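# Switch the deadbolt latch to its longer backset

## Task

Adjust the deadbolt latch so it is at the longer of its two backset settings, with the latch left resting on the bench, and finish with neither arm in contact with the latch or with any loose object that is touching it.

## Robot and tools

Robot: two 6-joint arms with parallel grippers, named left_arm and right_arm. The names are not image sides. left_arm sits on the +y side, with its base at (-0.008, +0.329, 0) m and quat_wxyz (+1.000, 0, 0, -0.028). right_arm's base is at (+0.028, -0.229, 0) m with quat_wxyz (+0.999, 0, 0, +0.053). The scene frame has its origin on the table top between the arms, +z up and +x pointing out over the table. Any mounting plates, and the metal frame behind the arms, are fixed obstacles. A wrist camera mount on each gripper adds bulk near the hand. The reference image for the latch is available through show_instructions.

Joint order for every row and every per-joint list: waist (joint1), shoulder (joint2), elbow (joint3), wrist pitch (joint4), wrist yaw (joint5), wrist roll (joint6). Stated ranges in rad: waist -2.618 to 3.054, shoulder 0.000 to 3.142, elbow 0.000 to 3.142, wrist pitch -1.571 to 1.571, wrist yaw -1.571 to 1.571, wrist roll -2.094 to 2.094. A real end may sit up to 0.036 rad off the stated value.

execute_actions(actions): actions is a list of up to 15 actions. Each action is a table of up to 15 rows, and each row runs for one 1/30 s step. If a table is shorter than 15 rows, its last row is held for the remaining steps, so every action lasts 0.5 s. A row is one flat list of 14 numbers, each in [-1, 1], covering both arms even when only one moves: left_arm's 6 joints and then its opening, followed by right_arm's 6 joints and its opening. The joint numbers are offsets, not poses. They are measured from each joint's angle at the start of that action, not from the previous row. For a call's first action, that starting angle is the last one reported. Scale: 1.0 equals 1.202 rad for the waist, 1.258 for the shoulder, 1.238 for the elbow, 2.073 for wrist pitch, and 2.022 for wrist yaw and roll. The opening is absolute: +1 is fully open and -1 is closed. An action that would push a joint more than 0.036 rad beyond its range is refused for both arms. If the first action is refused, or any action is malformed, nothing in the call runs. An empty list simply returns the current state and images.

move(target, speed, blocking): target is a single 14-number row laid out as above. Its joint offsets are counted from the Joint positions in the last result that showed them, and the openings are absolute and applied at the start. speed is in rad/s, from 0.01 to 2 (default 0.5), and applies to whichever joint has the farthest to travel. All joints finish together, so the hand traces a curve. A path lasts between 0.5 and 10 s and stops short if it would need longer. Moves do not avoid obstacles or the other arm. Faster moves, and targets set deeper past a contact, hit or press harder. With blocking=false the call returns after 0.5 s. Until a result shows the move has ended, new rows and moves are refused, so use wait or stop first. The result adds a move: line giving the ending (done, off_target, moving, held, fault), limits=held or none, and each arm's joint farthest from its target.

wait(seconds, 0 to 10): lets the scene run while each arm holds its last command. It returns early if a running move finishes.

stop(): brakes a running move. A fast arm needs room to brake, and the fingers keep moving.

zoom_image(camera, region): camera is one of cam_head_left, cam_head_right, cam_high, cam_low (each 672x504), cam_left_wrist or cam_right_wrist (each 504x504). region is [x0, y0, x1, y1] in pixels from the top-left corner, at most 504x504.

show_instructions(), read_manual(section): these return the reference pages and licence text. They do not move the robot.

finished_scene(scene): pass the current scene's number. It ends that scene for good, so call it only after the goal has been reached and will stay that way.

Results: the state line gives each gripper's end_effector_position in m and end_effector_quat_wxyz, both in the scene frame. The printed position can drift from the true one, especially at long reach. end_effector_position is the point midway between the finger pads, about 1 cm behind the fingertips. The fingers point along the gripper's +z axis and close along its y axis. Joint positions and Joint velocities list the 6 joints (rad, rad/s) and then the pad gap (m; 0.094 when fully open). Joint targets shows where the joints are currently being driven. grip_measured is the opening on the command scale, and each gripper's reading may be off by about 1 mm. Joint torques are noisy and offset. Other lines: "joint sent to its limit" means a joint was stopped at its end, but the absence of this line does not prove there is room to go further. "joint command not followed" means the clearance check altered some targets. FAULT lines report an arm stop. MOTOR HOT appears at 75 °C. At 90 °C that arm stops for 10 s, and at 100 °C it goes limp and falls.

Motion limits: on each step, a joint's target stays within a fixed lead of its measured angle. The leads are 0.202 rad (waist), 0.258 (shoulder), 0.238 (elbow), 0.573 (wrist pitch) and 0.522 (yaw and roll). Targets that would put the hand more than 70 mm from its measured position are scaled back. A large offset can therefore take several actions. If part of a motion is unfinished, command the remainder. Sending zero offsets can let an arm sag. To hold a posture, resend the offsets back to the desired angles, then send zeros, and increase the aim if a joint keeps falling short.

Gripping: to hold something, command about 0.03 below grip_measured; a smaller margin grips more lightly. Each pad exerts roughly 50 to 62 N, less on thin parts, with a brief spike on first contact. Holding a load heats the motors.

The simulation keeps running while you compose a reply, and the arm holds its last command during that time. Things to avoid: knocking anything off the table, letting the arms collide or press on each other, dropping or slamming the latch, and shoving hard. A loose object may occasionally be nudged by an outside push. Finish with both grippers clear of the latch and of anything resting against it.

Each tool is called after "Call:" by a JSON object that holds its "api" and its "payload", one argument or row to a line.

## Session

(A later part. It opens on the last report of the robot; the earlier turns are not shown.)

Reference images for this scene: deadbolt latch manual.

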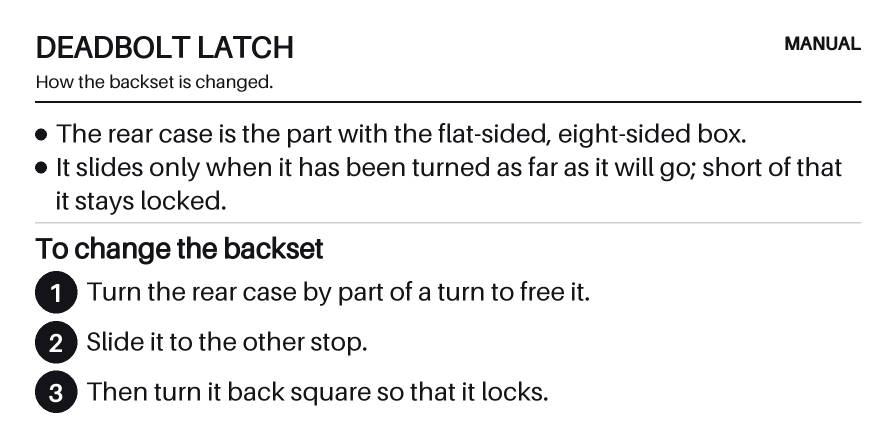

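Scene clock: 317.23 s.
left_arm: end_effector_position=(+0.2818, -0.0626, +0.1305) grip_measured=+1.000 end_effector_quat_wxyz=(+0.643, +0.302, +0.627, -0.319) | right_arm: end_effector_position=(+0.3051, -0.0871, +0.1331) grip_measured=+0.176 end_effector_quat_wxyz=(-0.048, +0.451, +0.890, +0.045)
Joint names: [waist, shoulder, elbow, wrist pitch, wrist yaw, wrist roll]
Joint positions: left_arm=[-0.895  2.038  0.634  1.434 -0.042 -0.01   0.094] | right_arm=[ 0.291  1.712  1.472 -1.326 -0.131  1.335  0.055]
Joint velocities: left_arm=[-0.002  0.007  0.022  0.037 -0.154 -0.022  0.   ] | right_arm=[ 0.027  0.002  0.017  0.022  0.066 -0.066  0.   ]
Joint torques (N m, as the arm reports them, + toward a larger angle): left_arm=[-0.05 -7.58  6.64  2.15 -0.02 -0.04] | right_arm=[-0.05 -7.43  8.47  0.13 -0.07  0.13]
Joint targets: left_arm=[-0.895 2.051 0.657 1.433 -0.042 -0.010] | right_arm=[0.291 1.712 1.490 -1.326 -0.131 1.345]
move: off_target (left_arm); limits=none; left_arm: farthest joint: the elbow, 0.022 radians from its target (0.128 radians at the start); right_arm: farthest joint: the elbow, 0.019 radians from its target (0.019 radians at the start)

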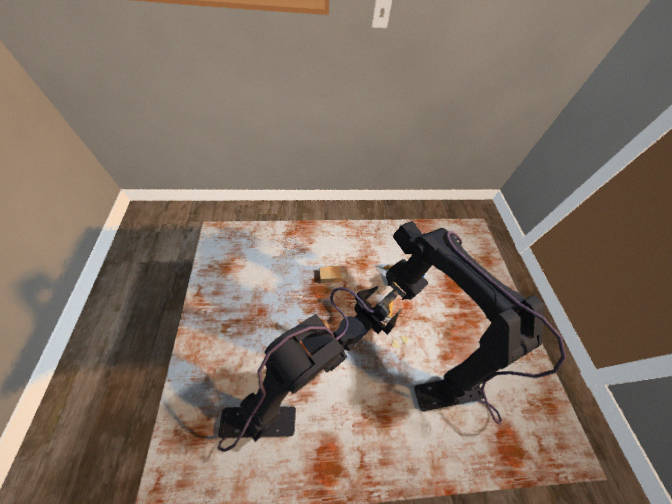

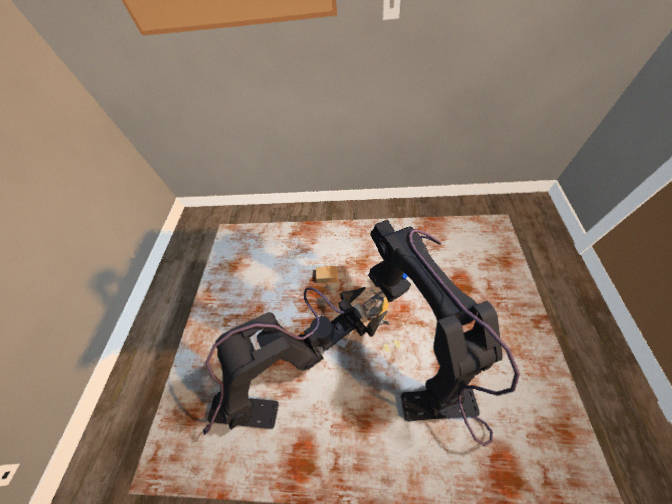

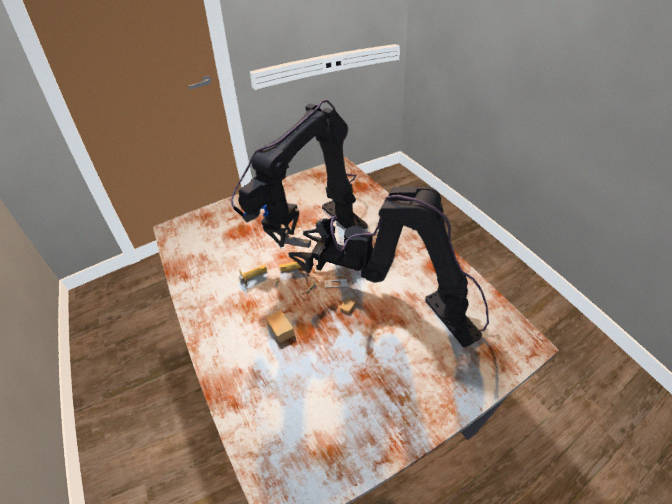

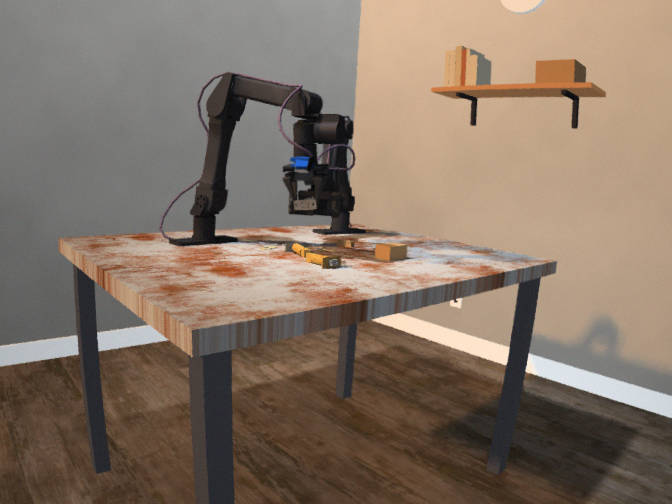

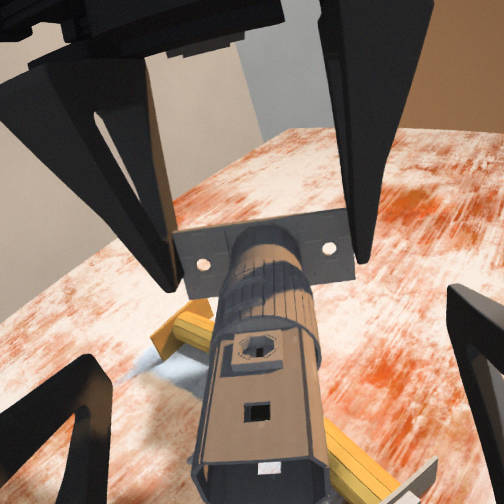

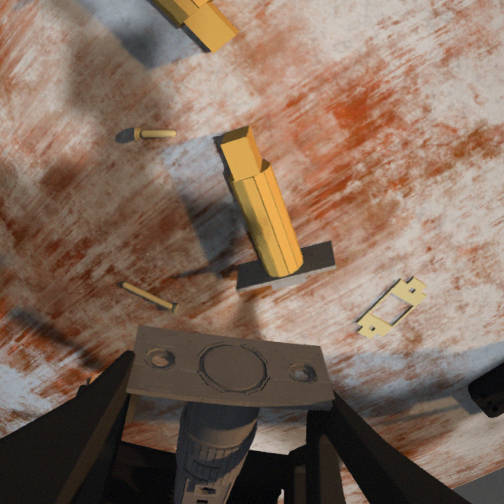

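Call:
{"api": "move", "payload": {
  "target": [0,0.008,0.018,0,0,0,-1, 0,0,0.015,0,0,0.005,-0.5],
  "speed": 0.2
}}

Scene clock: 322.70 s.
left_arm: end_effector_position=(+0.2811, -0.0631, +0.1307) grip_measured=-0.497 end_effector_quat_wxyz=(+0.643, +0.303, +0.626, -0.320) | right_arm: end_effector_position=(+0.3057, -0.0865, +0.1332) grip_measured=+0.176 end_effector_quat_wxyz=(-0.048, +0.452, +0.890, +0.046)
Joint names: [waist, shoulder, elbow, wrist pitch, wrist yaw, wrist roll]
Joint positions: left_arm=[-0.895  2.038  0.634  1.435 -0.039 -0.01   0.024] | right_arm=[ 0.291  1.712  1.472 -1.322 -0.133  1.337  0.055]
Joint velocities: left_arm=[-0.012 -0.017 -0.007  0.037 -0.037 -0.037  0.   ] | right_arm=[-0.007 -0.017  0.012  0.037 -0.037 -0.066  0.001]
Joint torques (N m, as the arm reports them, + toward a larger angle): left_arm=[ 0.02 -7.95  6.77  2.14 -0.03 -0.04] | right_arm=[-0.17 -7.46  8.67  0.13 -0.07  0.07]
Joint targets: left_arm=[-0.895 2.048 0.657 1.434 -0.042 -0.010] | right_arm=[0.291 1.712 1.490 -1.325 -0.131 1.345]
move: off_target (left_arm); limits=none; left_arm: farthest joint: the elbow, 0.022 radians from its target (0.022 radians at the start); right_arm: farthest joint: the elbow, 0.019 radians from its target (0.019 radians at the start)

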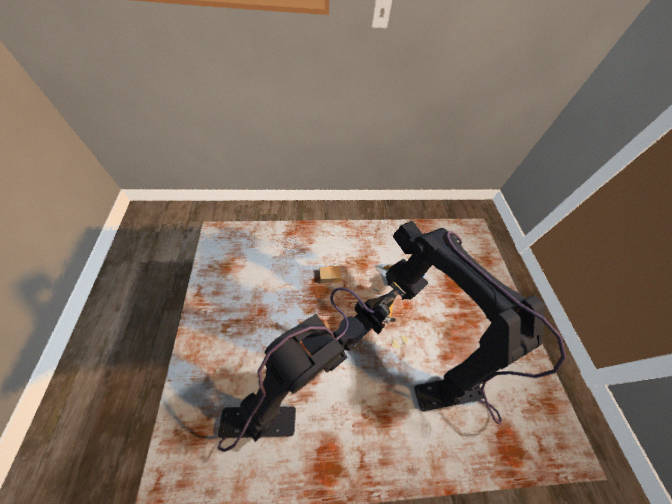

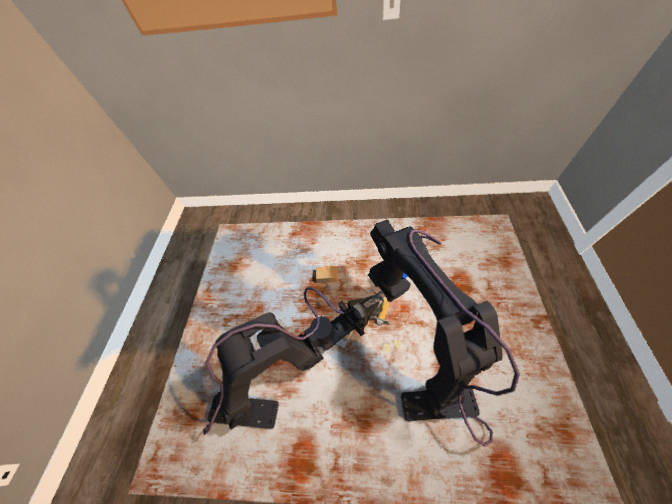

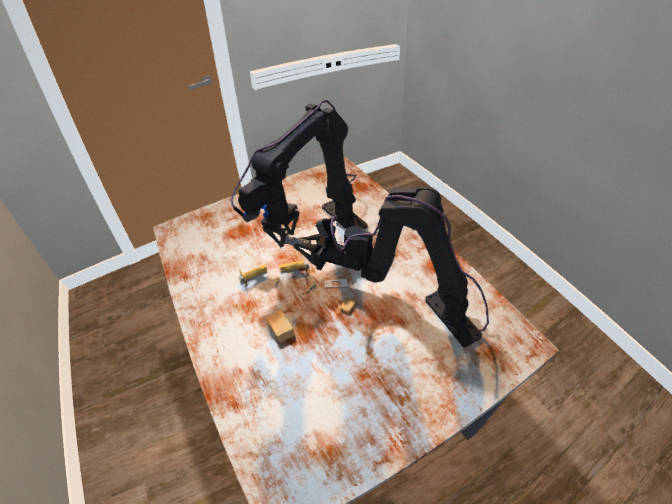

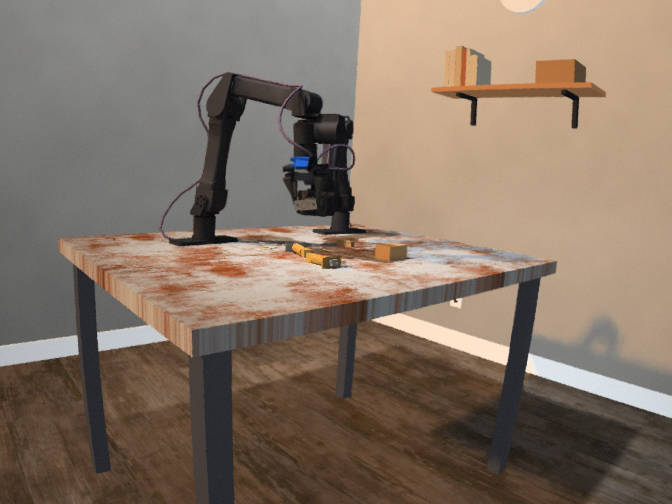

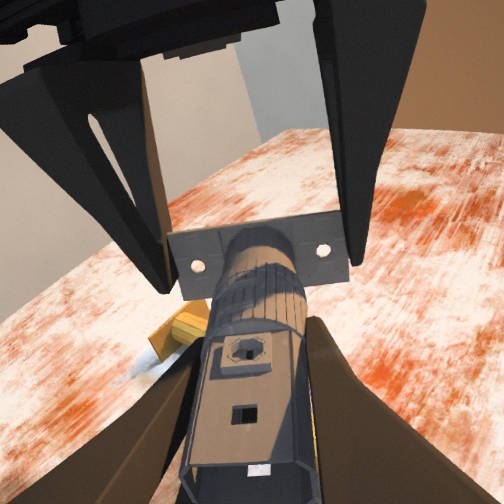

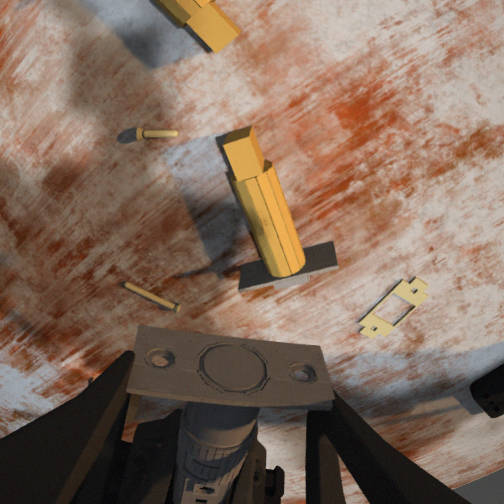

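Grip −.497. Turn + by 0.6 rad first.

Call:
{"api": "move", "payload": {
  "target": [0,0.008,0.018,0,0,0.3,-1, 0,0,0.015,0,0,0.003,-0.5],
  "speed": 0.4
}}

Scene clock: 327.90 s.
left_arm: end_effector_position=(+0.2817, -0.0627, +0.1308) grip_measured=-0.497 end_effector_quat_wxyz=(+0.709, +0.472, +0.511, -0.117) | right_arm: end_effector_position=(+0.3048, -0.0869, +0.1332) grip_measured=+0.176 end_effector_quat_wxyz=(-0.049, +0.449, +0.891, +0.045)
Joint names: [waist, shoulder, elbow, wrist pitch, wrist yaw, wrist roll]
Joint positions: left_arm=[-0.895  2.038  0.634  1.436 -0.043  0.583  0.024] | right_arm=[ 0.291  1.712  1.472 -1.327 -0.133  1.33   0.055]
Joint velocities: left_arm=[ 0.007  0.002  0.002 -0.051 -0.007 -0.022 -0.   ] | right_arm=[ 0.002 -0.007  0.012 -0.007 -0.037  0.037  0.001]
Joint torques (N m, as the arm reports them, + toward a larger angle): left_arm=[-0.05 -7.99  6.76  2.14 -0.01  0.01] | right_arm=[-0.08 -7.6   8.5   0.23 -0.1   0.14]
Joint targets: left_arm=[-0.895 2.048 0.657 1.435 -0.039 0.597] | right_arm=[0.291 1.712 1.490 -1.323 -0.133 1.343]
move: off_target (left_arm); limits=none; left_arm: farthest joint: the elbow, 0.022 radians from its target (0.022 radians at the start); right_arm: farthest joint: the elbow, 0.019 radians from its target (0.019 radians at the start)

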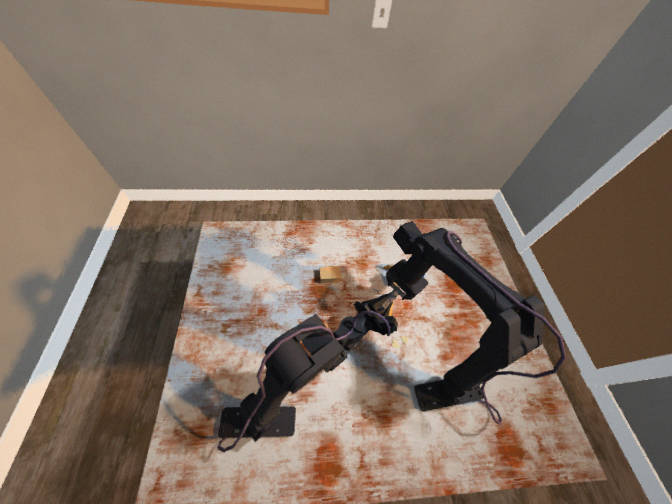

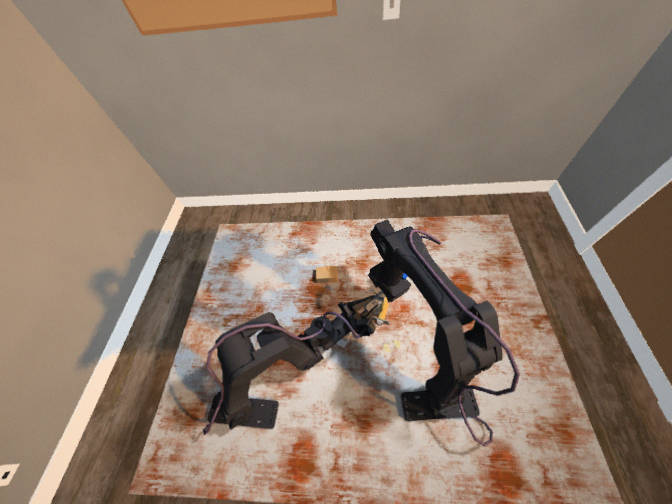

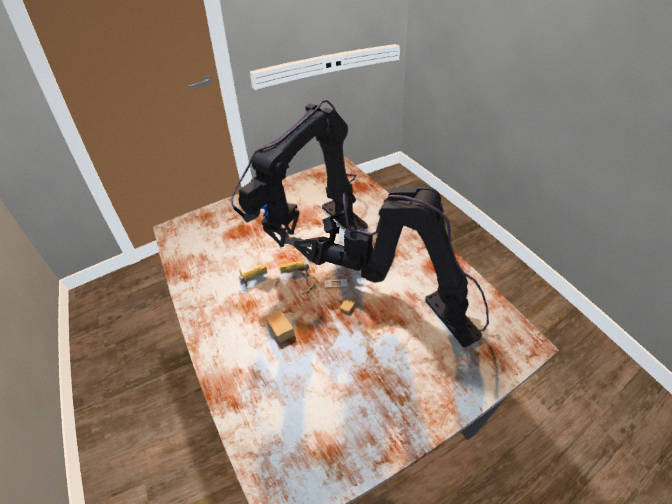

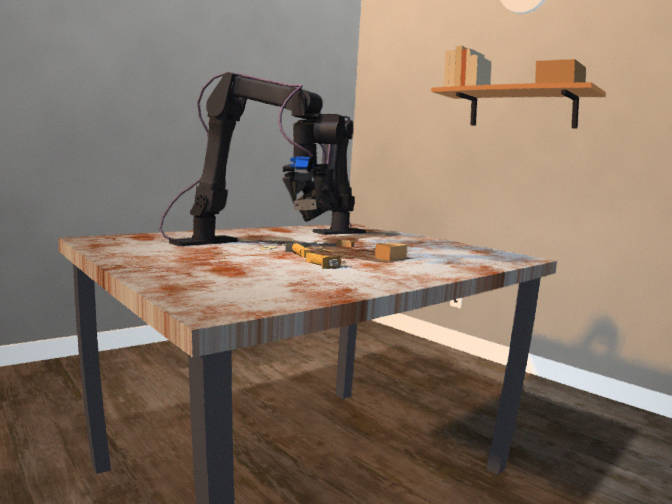

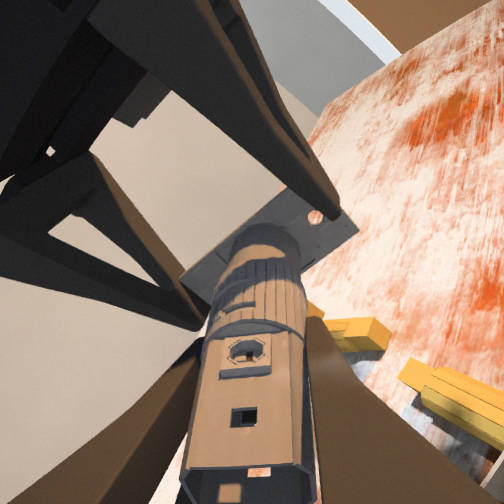

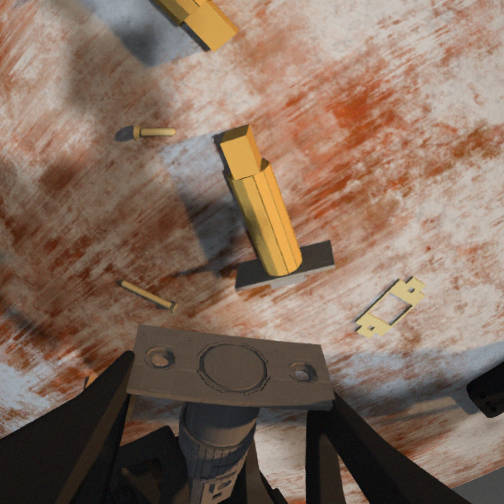

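Smooth. Continue to ≈1.25 commanded.

Call:
{"api": "move", "payload": {
  "target": [0,0.008,0.018,0,0,0.33,-1, 0,0,0.015,0,0,0.006,-0.5],
  "speed": 0.4
}}

Scene clock: 334.17 s.
left_arm: end_effector_position=(+0.2834, -0.0612, +0.1320) grip_measured=-0.498 end_effector_quat_wxyz=(+0.713, +0.599, +0.350, +0.104) | right_arm: end_effector_position=(+0.3066, -0.0853, +0.1333) grip_measured=+0.176 end_effector_quat_wxyz=(-0.047, +0.443, +0.894, +0.050)
Joint names: [waist, shoulder, elbow, wrist pitch, wrist yaw, wrist roll]
Joint positions: left_arm=[-0.895  2.038  0.634  1.44  -0.056  1.189  0.024] | right_arm=[ 0.291  1.712  1.472 -1.317 -0.137  1.318  0.055]
Joint velocities: left_arm=[ 0.012  0.002 -0.007 -0.022  0.007 -0.037  0.   ] | right_arm=[ 0.007 -0.007 -0.002  0.095 -0.022  0.022 -0.   ]
Joint torques (N m, as the arm reports them, + toward a larger angle): left_arm=[-0.03 -7.98  6.76  2.1   0.11  0.53] | right_arm=[-0.14 -7.49  8.59  0.07 -0.04  0.28]
Joint targets: left_arm=[-0.895 2.048 0.657 1.436 -0.043 1.250] | right_arm=[0.291 1.712 1.490 -1.327 -0.133 1.343]
move: off_target (left_arm, right_arm); limits=none; left_arm: farthest joint: the wrist roll, 0.061 radians from its target (0.667 radians at the start); right_arm: farthest joint: the wrist roll, 0.024 radians from its target (0.012 radians at the start)

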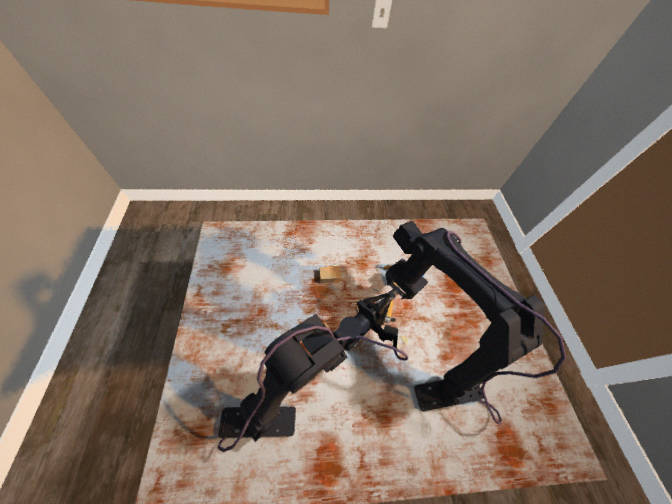

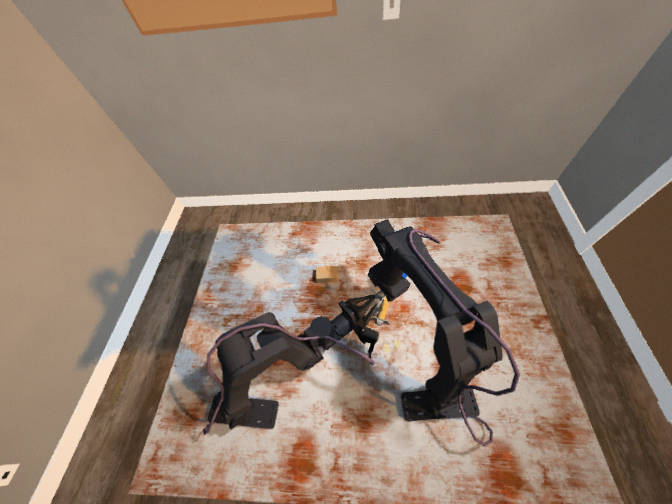

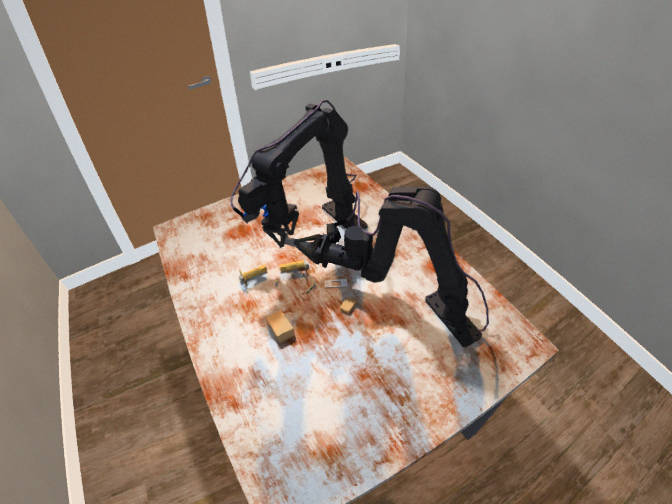

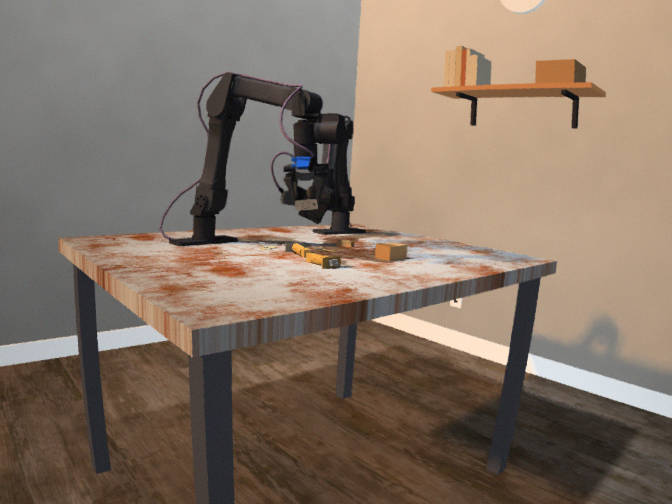

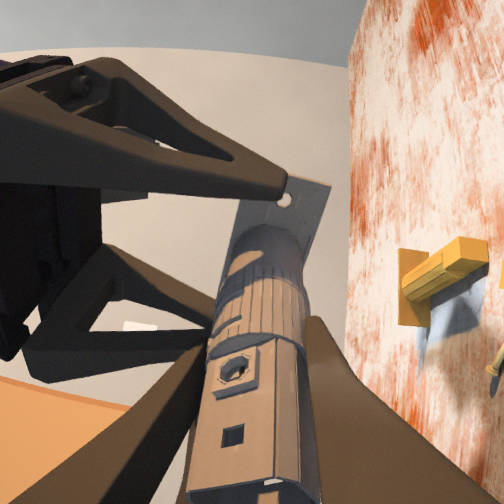

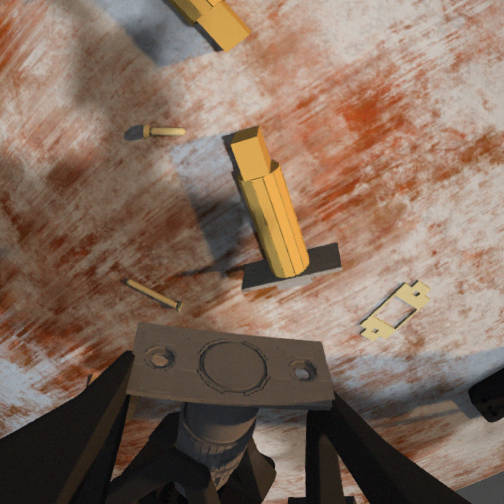

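Call:
{"api": "move", "payload": {
  "target": [0,-0.045,-0.045,0,0,0.012,-1, -0.03,0,0.015,0,0.04,0.012,-0.5],
  "speed": 0.1
}}

Scene clock: 339.00 s.
left_arm: end_effector_position=(+0.2806, -0.0566, +0.1332) grip_measured=-0.498 end_effector_quat_wxyz=(+0.709, +0.600, +0.356, +0.101) | right_arm: end_effector_position=(+0.3045, -0.0818, +0.1339) grip_measured=+0.176 end_effector_quat_wxyz=(-0.057, +0.444, +0.893, +0.057)
Joint names: [waist, shoulder, elbow, wrist pitch, wrist yaw, wrist roll]
Joint positions: left_arm=[-0.895  2.009  0.611  1.424 -0.058  1.177  0.024] | right_arm=[ 0.291  1.712  1.472 -1.32  -0.16   1.32   0.055]
Joint velocities: left_arm=[ 0.007 -0.007 -0.017  0.022 -0.051  0.037 -0.   ] | right_arm=[-0.012 -0.017 -0.012 -0.022 -0.022 -0.022 -0.001]
Joint torques (N m, as the arm reports them, + toward a larger angle): left_arm=[ -0.02 -10.91   2.21   2.32   0.02   0.31] | right_arm=[-2.61 -7.53  8.47  0.21  0.89  0.27]
Joint targets: left_arm=[-0.895 1.981 0.578 1.440 -0.056 1.213] | right_arm=[0.255 1.712 1.490 -1.317 -0.057 1.342]
move: off_target (left_arm, right_arm); limits=none; left_arm: farthest joint: the wrist roll, 0.036 radians from its target (0.024 radians at the start); right_arm: farthest joint: the wrist yaw, 0.104 radians from its target (0.081 radians at the start)

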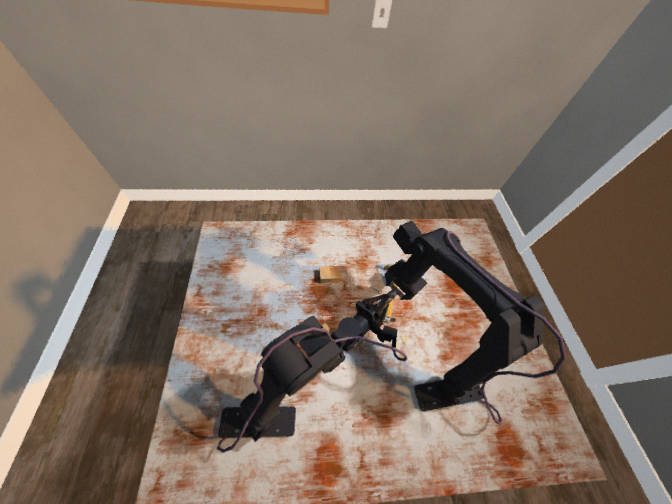

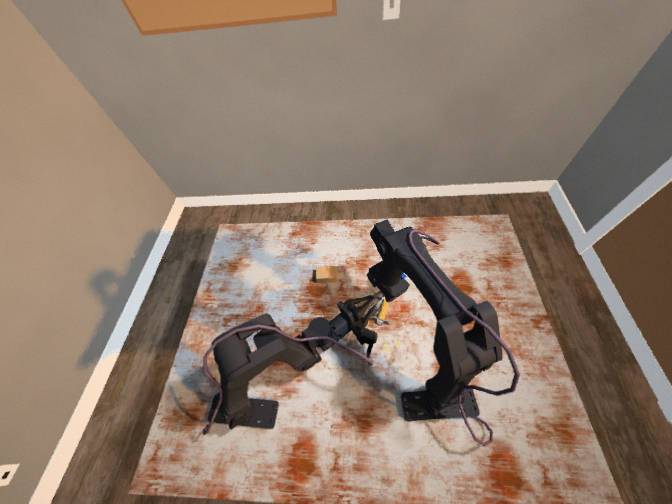

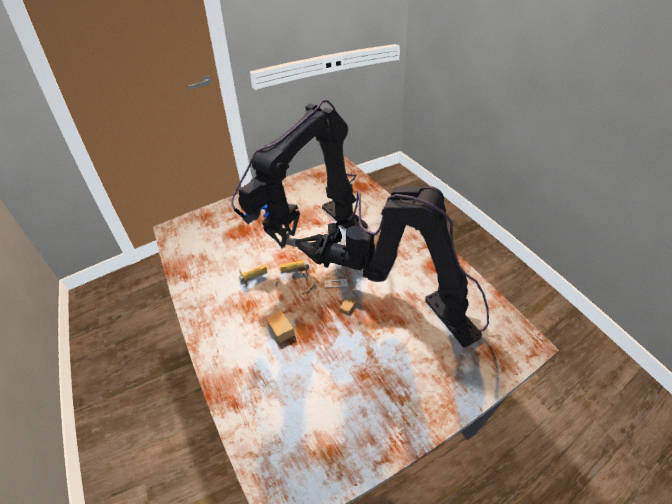

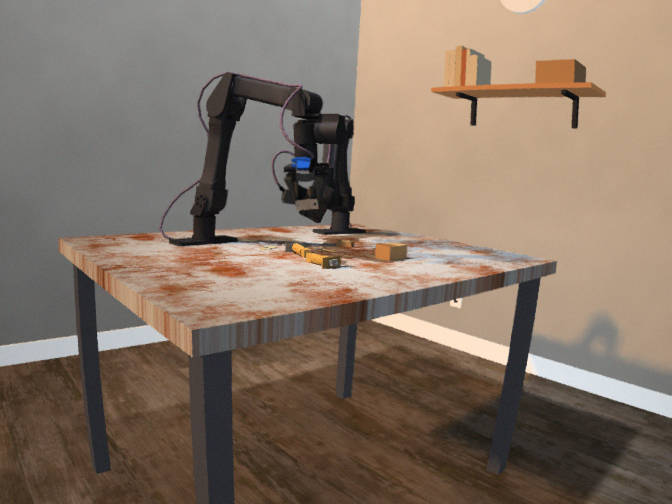

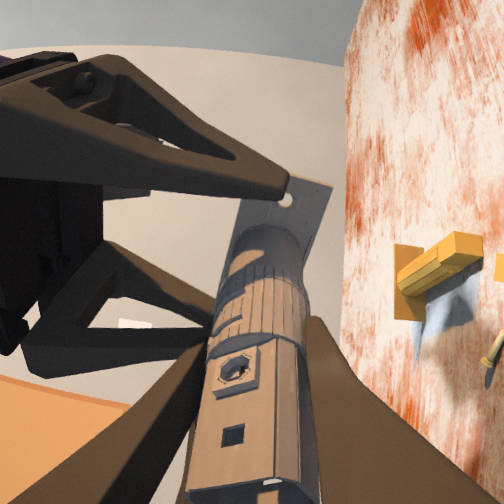

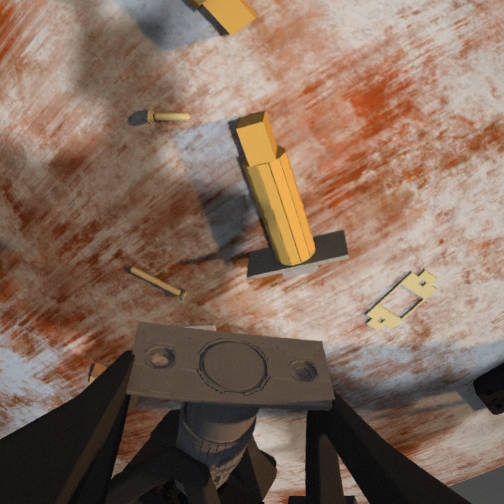

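Call:
{"api": "move", "payload": {
  "target": [0,-0.045,-0.05,0.008,0,0.04,-1, -0.04,0,0.015,0,0.06,0.012,-0.5],
  "speed": 0.1
}}

Scene clock: 352.53 s.
left_arm: end_effector_position=(+0.2775, -0.0519, +0.1349) grip_measured=-0.498 end_effector_quat_wxyz=(+0.706, +0.606, +0.349, +0.110) | right_arm: end_effector_position=(+0.3016, -0.0776, +0.1347) grip_measured=+0.176 end_effector_quat_wxyz=(-0.069, +0.443, +0.892, +0.064)
Joint names: [waist, shoulder, elbow, wrist pitch, wrist yaw, wrist roll]
Joint positions: left_arm=[-0.895  1.983  0.588  1.415 -0.059  1.204  0.024] | right_arm=[ 0.292  1.712  1.472 -1.324 -0.187  1.319  0.055]
Joint velocities: left_arm=[-0.012 -0.012 -0.017 -0.051  0.066  0.037  0.002] | right_arm=[-0.012 -0.002 -0.002 -0.037 -0.095  0.007 -0.   ]
Joint torques (N m, as the arm reports them, + toward a larger angle): left_arm=[  0.   -10.93   1.8    2.41   0.     0.45] | right_arm=[-3.54 -7.5   8.65  0.18  1.21  0.26]
Joint targets: left_arm=[-0.895 1.952 0.550 1.441 -0.059 1.258] | right_arm=[0.243 1.712 1.490 -1.320 -0.039 1.344]
move: off_target (left_arm, right_arm); limits=none; left_arm: farthest joint: the wrist roll, 0.054 radians from its target (0.081 radians at the start); right_arm: farthest joint: the wrist yaw, 0.149 radians from its target (0.122 radians at the start)

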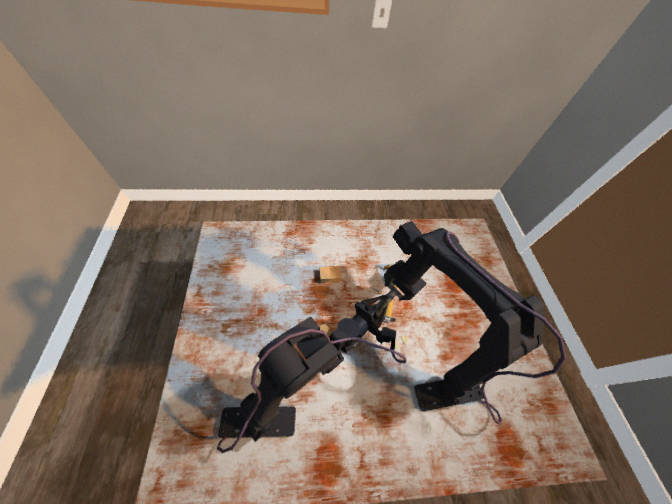

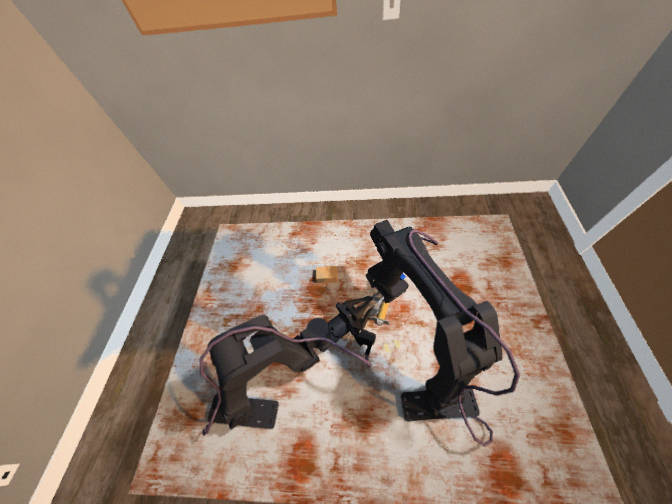

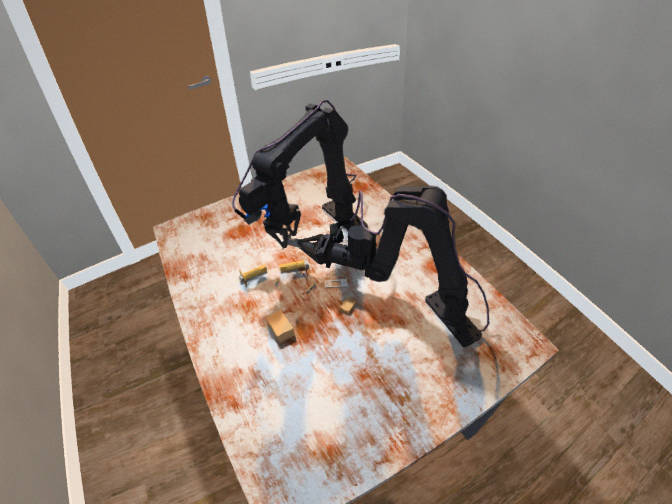

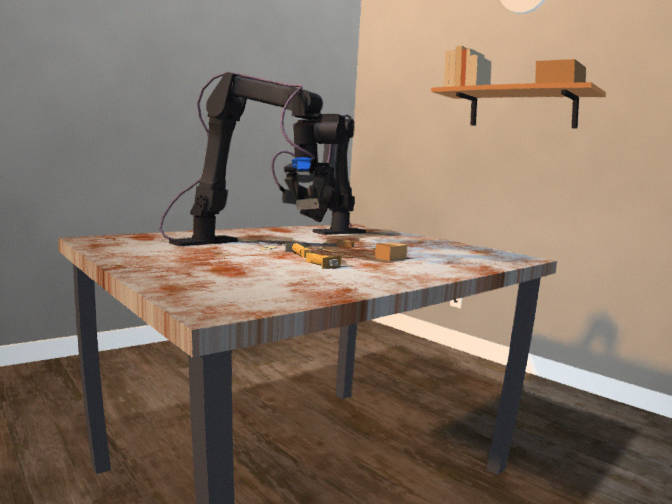

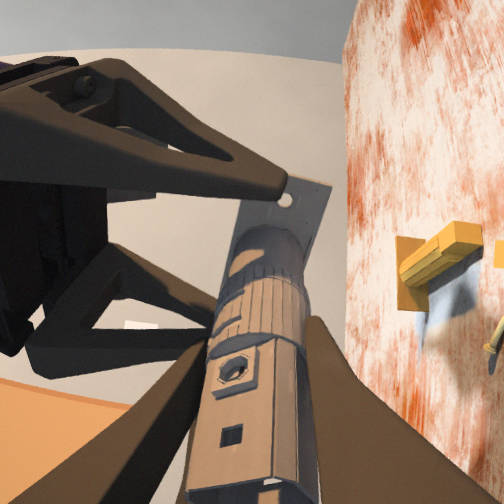

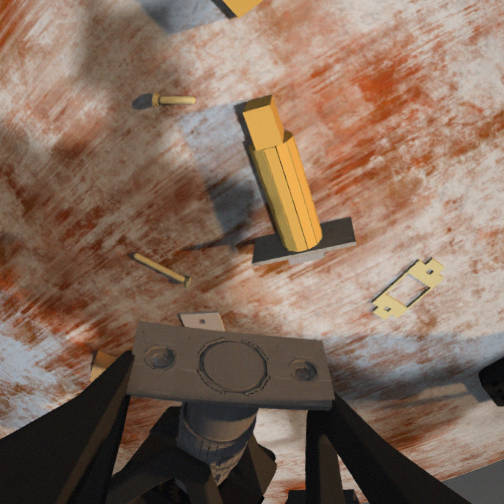

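Call:
{"api": "move", "payload": {
  "target": [0,-0.05,-0.055,0.012,0,0.0,-1, -0.07,0,0.015,0,0.11,0.005,-0.5],
  "speed": 0.1
}}

Scene clock: 360.37 s.
left_arm: end_effector_position=(+0.2726, -0.0506, +0.1363) grip_measured=-0.498 end_effector_quat_wxyz=(+0.704, +0.609, +0.351, +0.097) | right_arm: end_effector_position=(+0.3029, -0.0852, +0.1345) grip_measured=+0.176 end_effector_quat_wxyz=(-0.068, +0.452, +0.888, +0.059)
Joint names: [waist, shoulder, elbow, wrist pitch, wrist yaw, wrist roll]
Joint positions: left_arm=[-0.895  1.956  0.572  1.395 -0.041  1.184  0.024] | right_arm=[ 0.271  1.712  1.472 -1.334 -0.18   1.318  0.055]
Joint velocities: left_arm=[ 0.007 -0.022 -0.007 -0.022 -0.066  0.022 -0.   ] | right_arm=[-0.017  0.002 -0.007  0.007  0.022 -0.037 -0.001]
Joint torques (N m, as the arm reports them, + toward a larger angle): left_arm=[ -0.03 -11.19   0.78   2.6   -0.18   0.14] | right_arm=[-4.62 -7.41  8.42  0.25  1.86  0.11]
Joint targets: left_arm=[-0.895 1.920 0.520 1.440 -0.059 1.204] | right_arm=[0.208 1.712 1.490 -1.324 0.035 1.329]
move: off_target (left_arm, right_arm); limits=none; left_arm: farthest joint: the elbow, 0.052 radians from its target (0.068 radians at the start); right_arm: farthest joint: the wrist yaw, 0.216 radians from its target (0.223 radians at the start)

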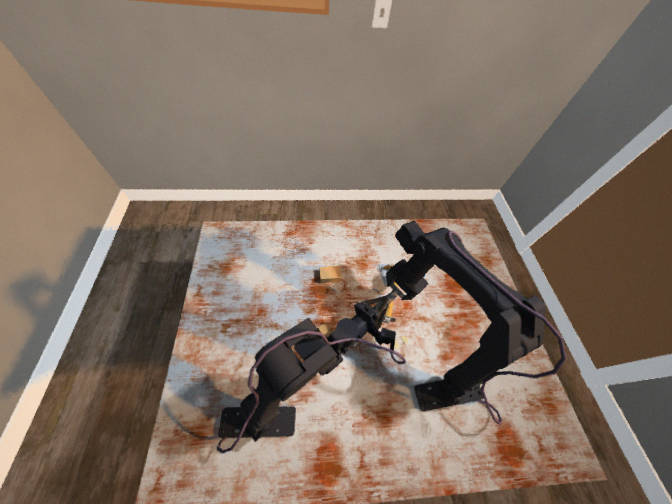

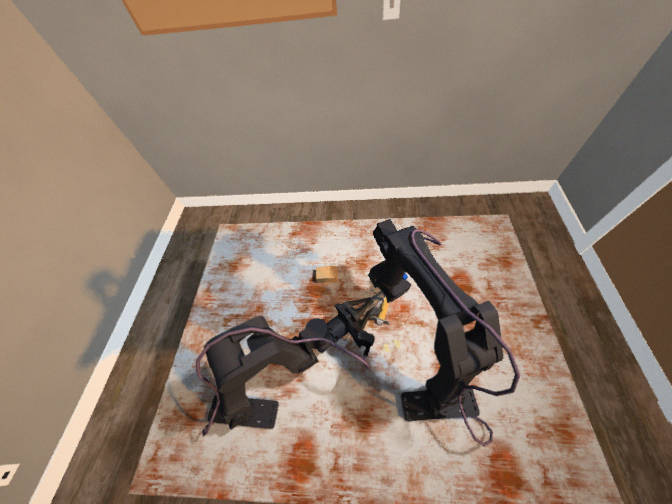

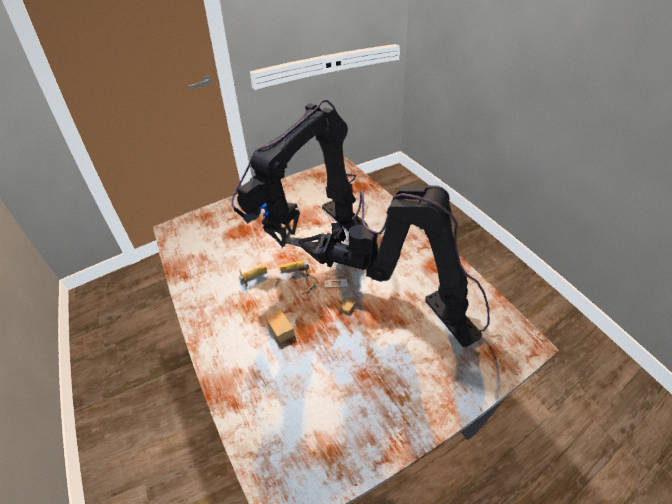

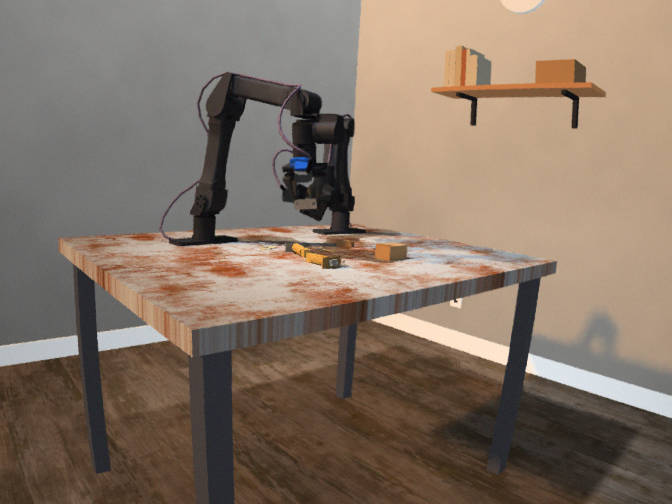

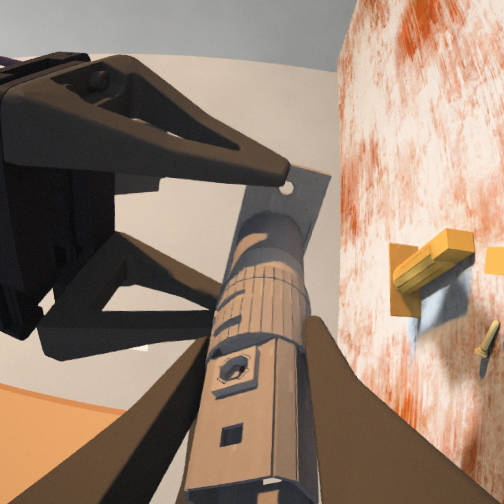

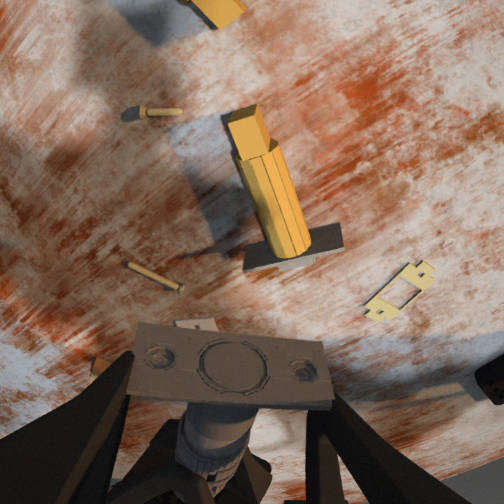

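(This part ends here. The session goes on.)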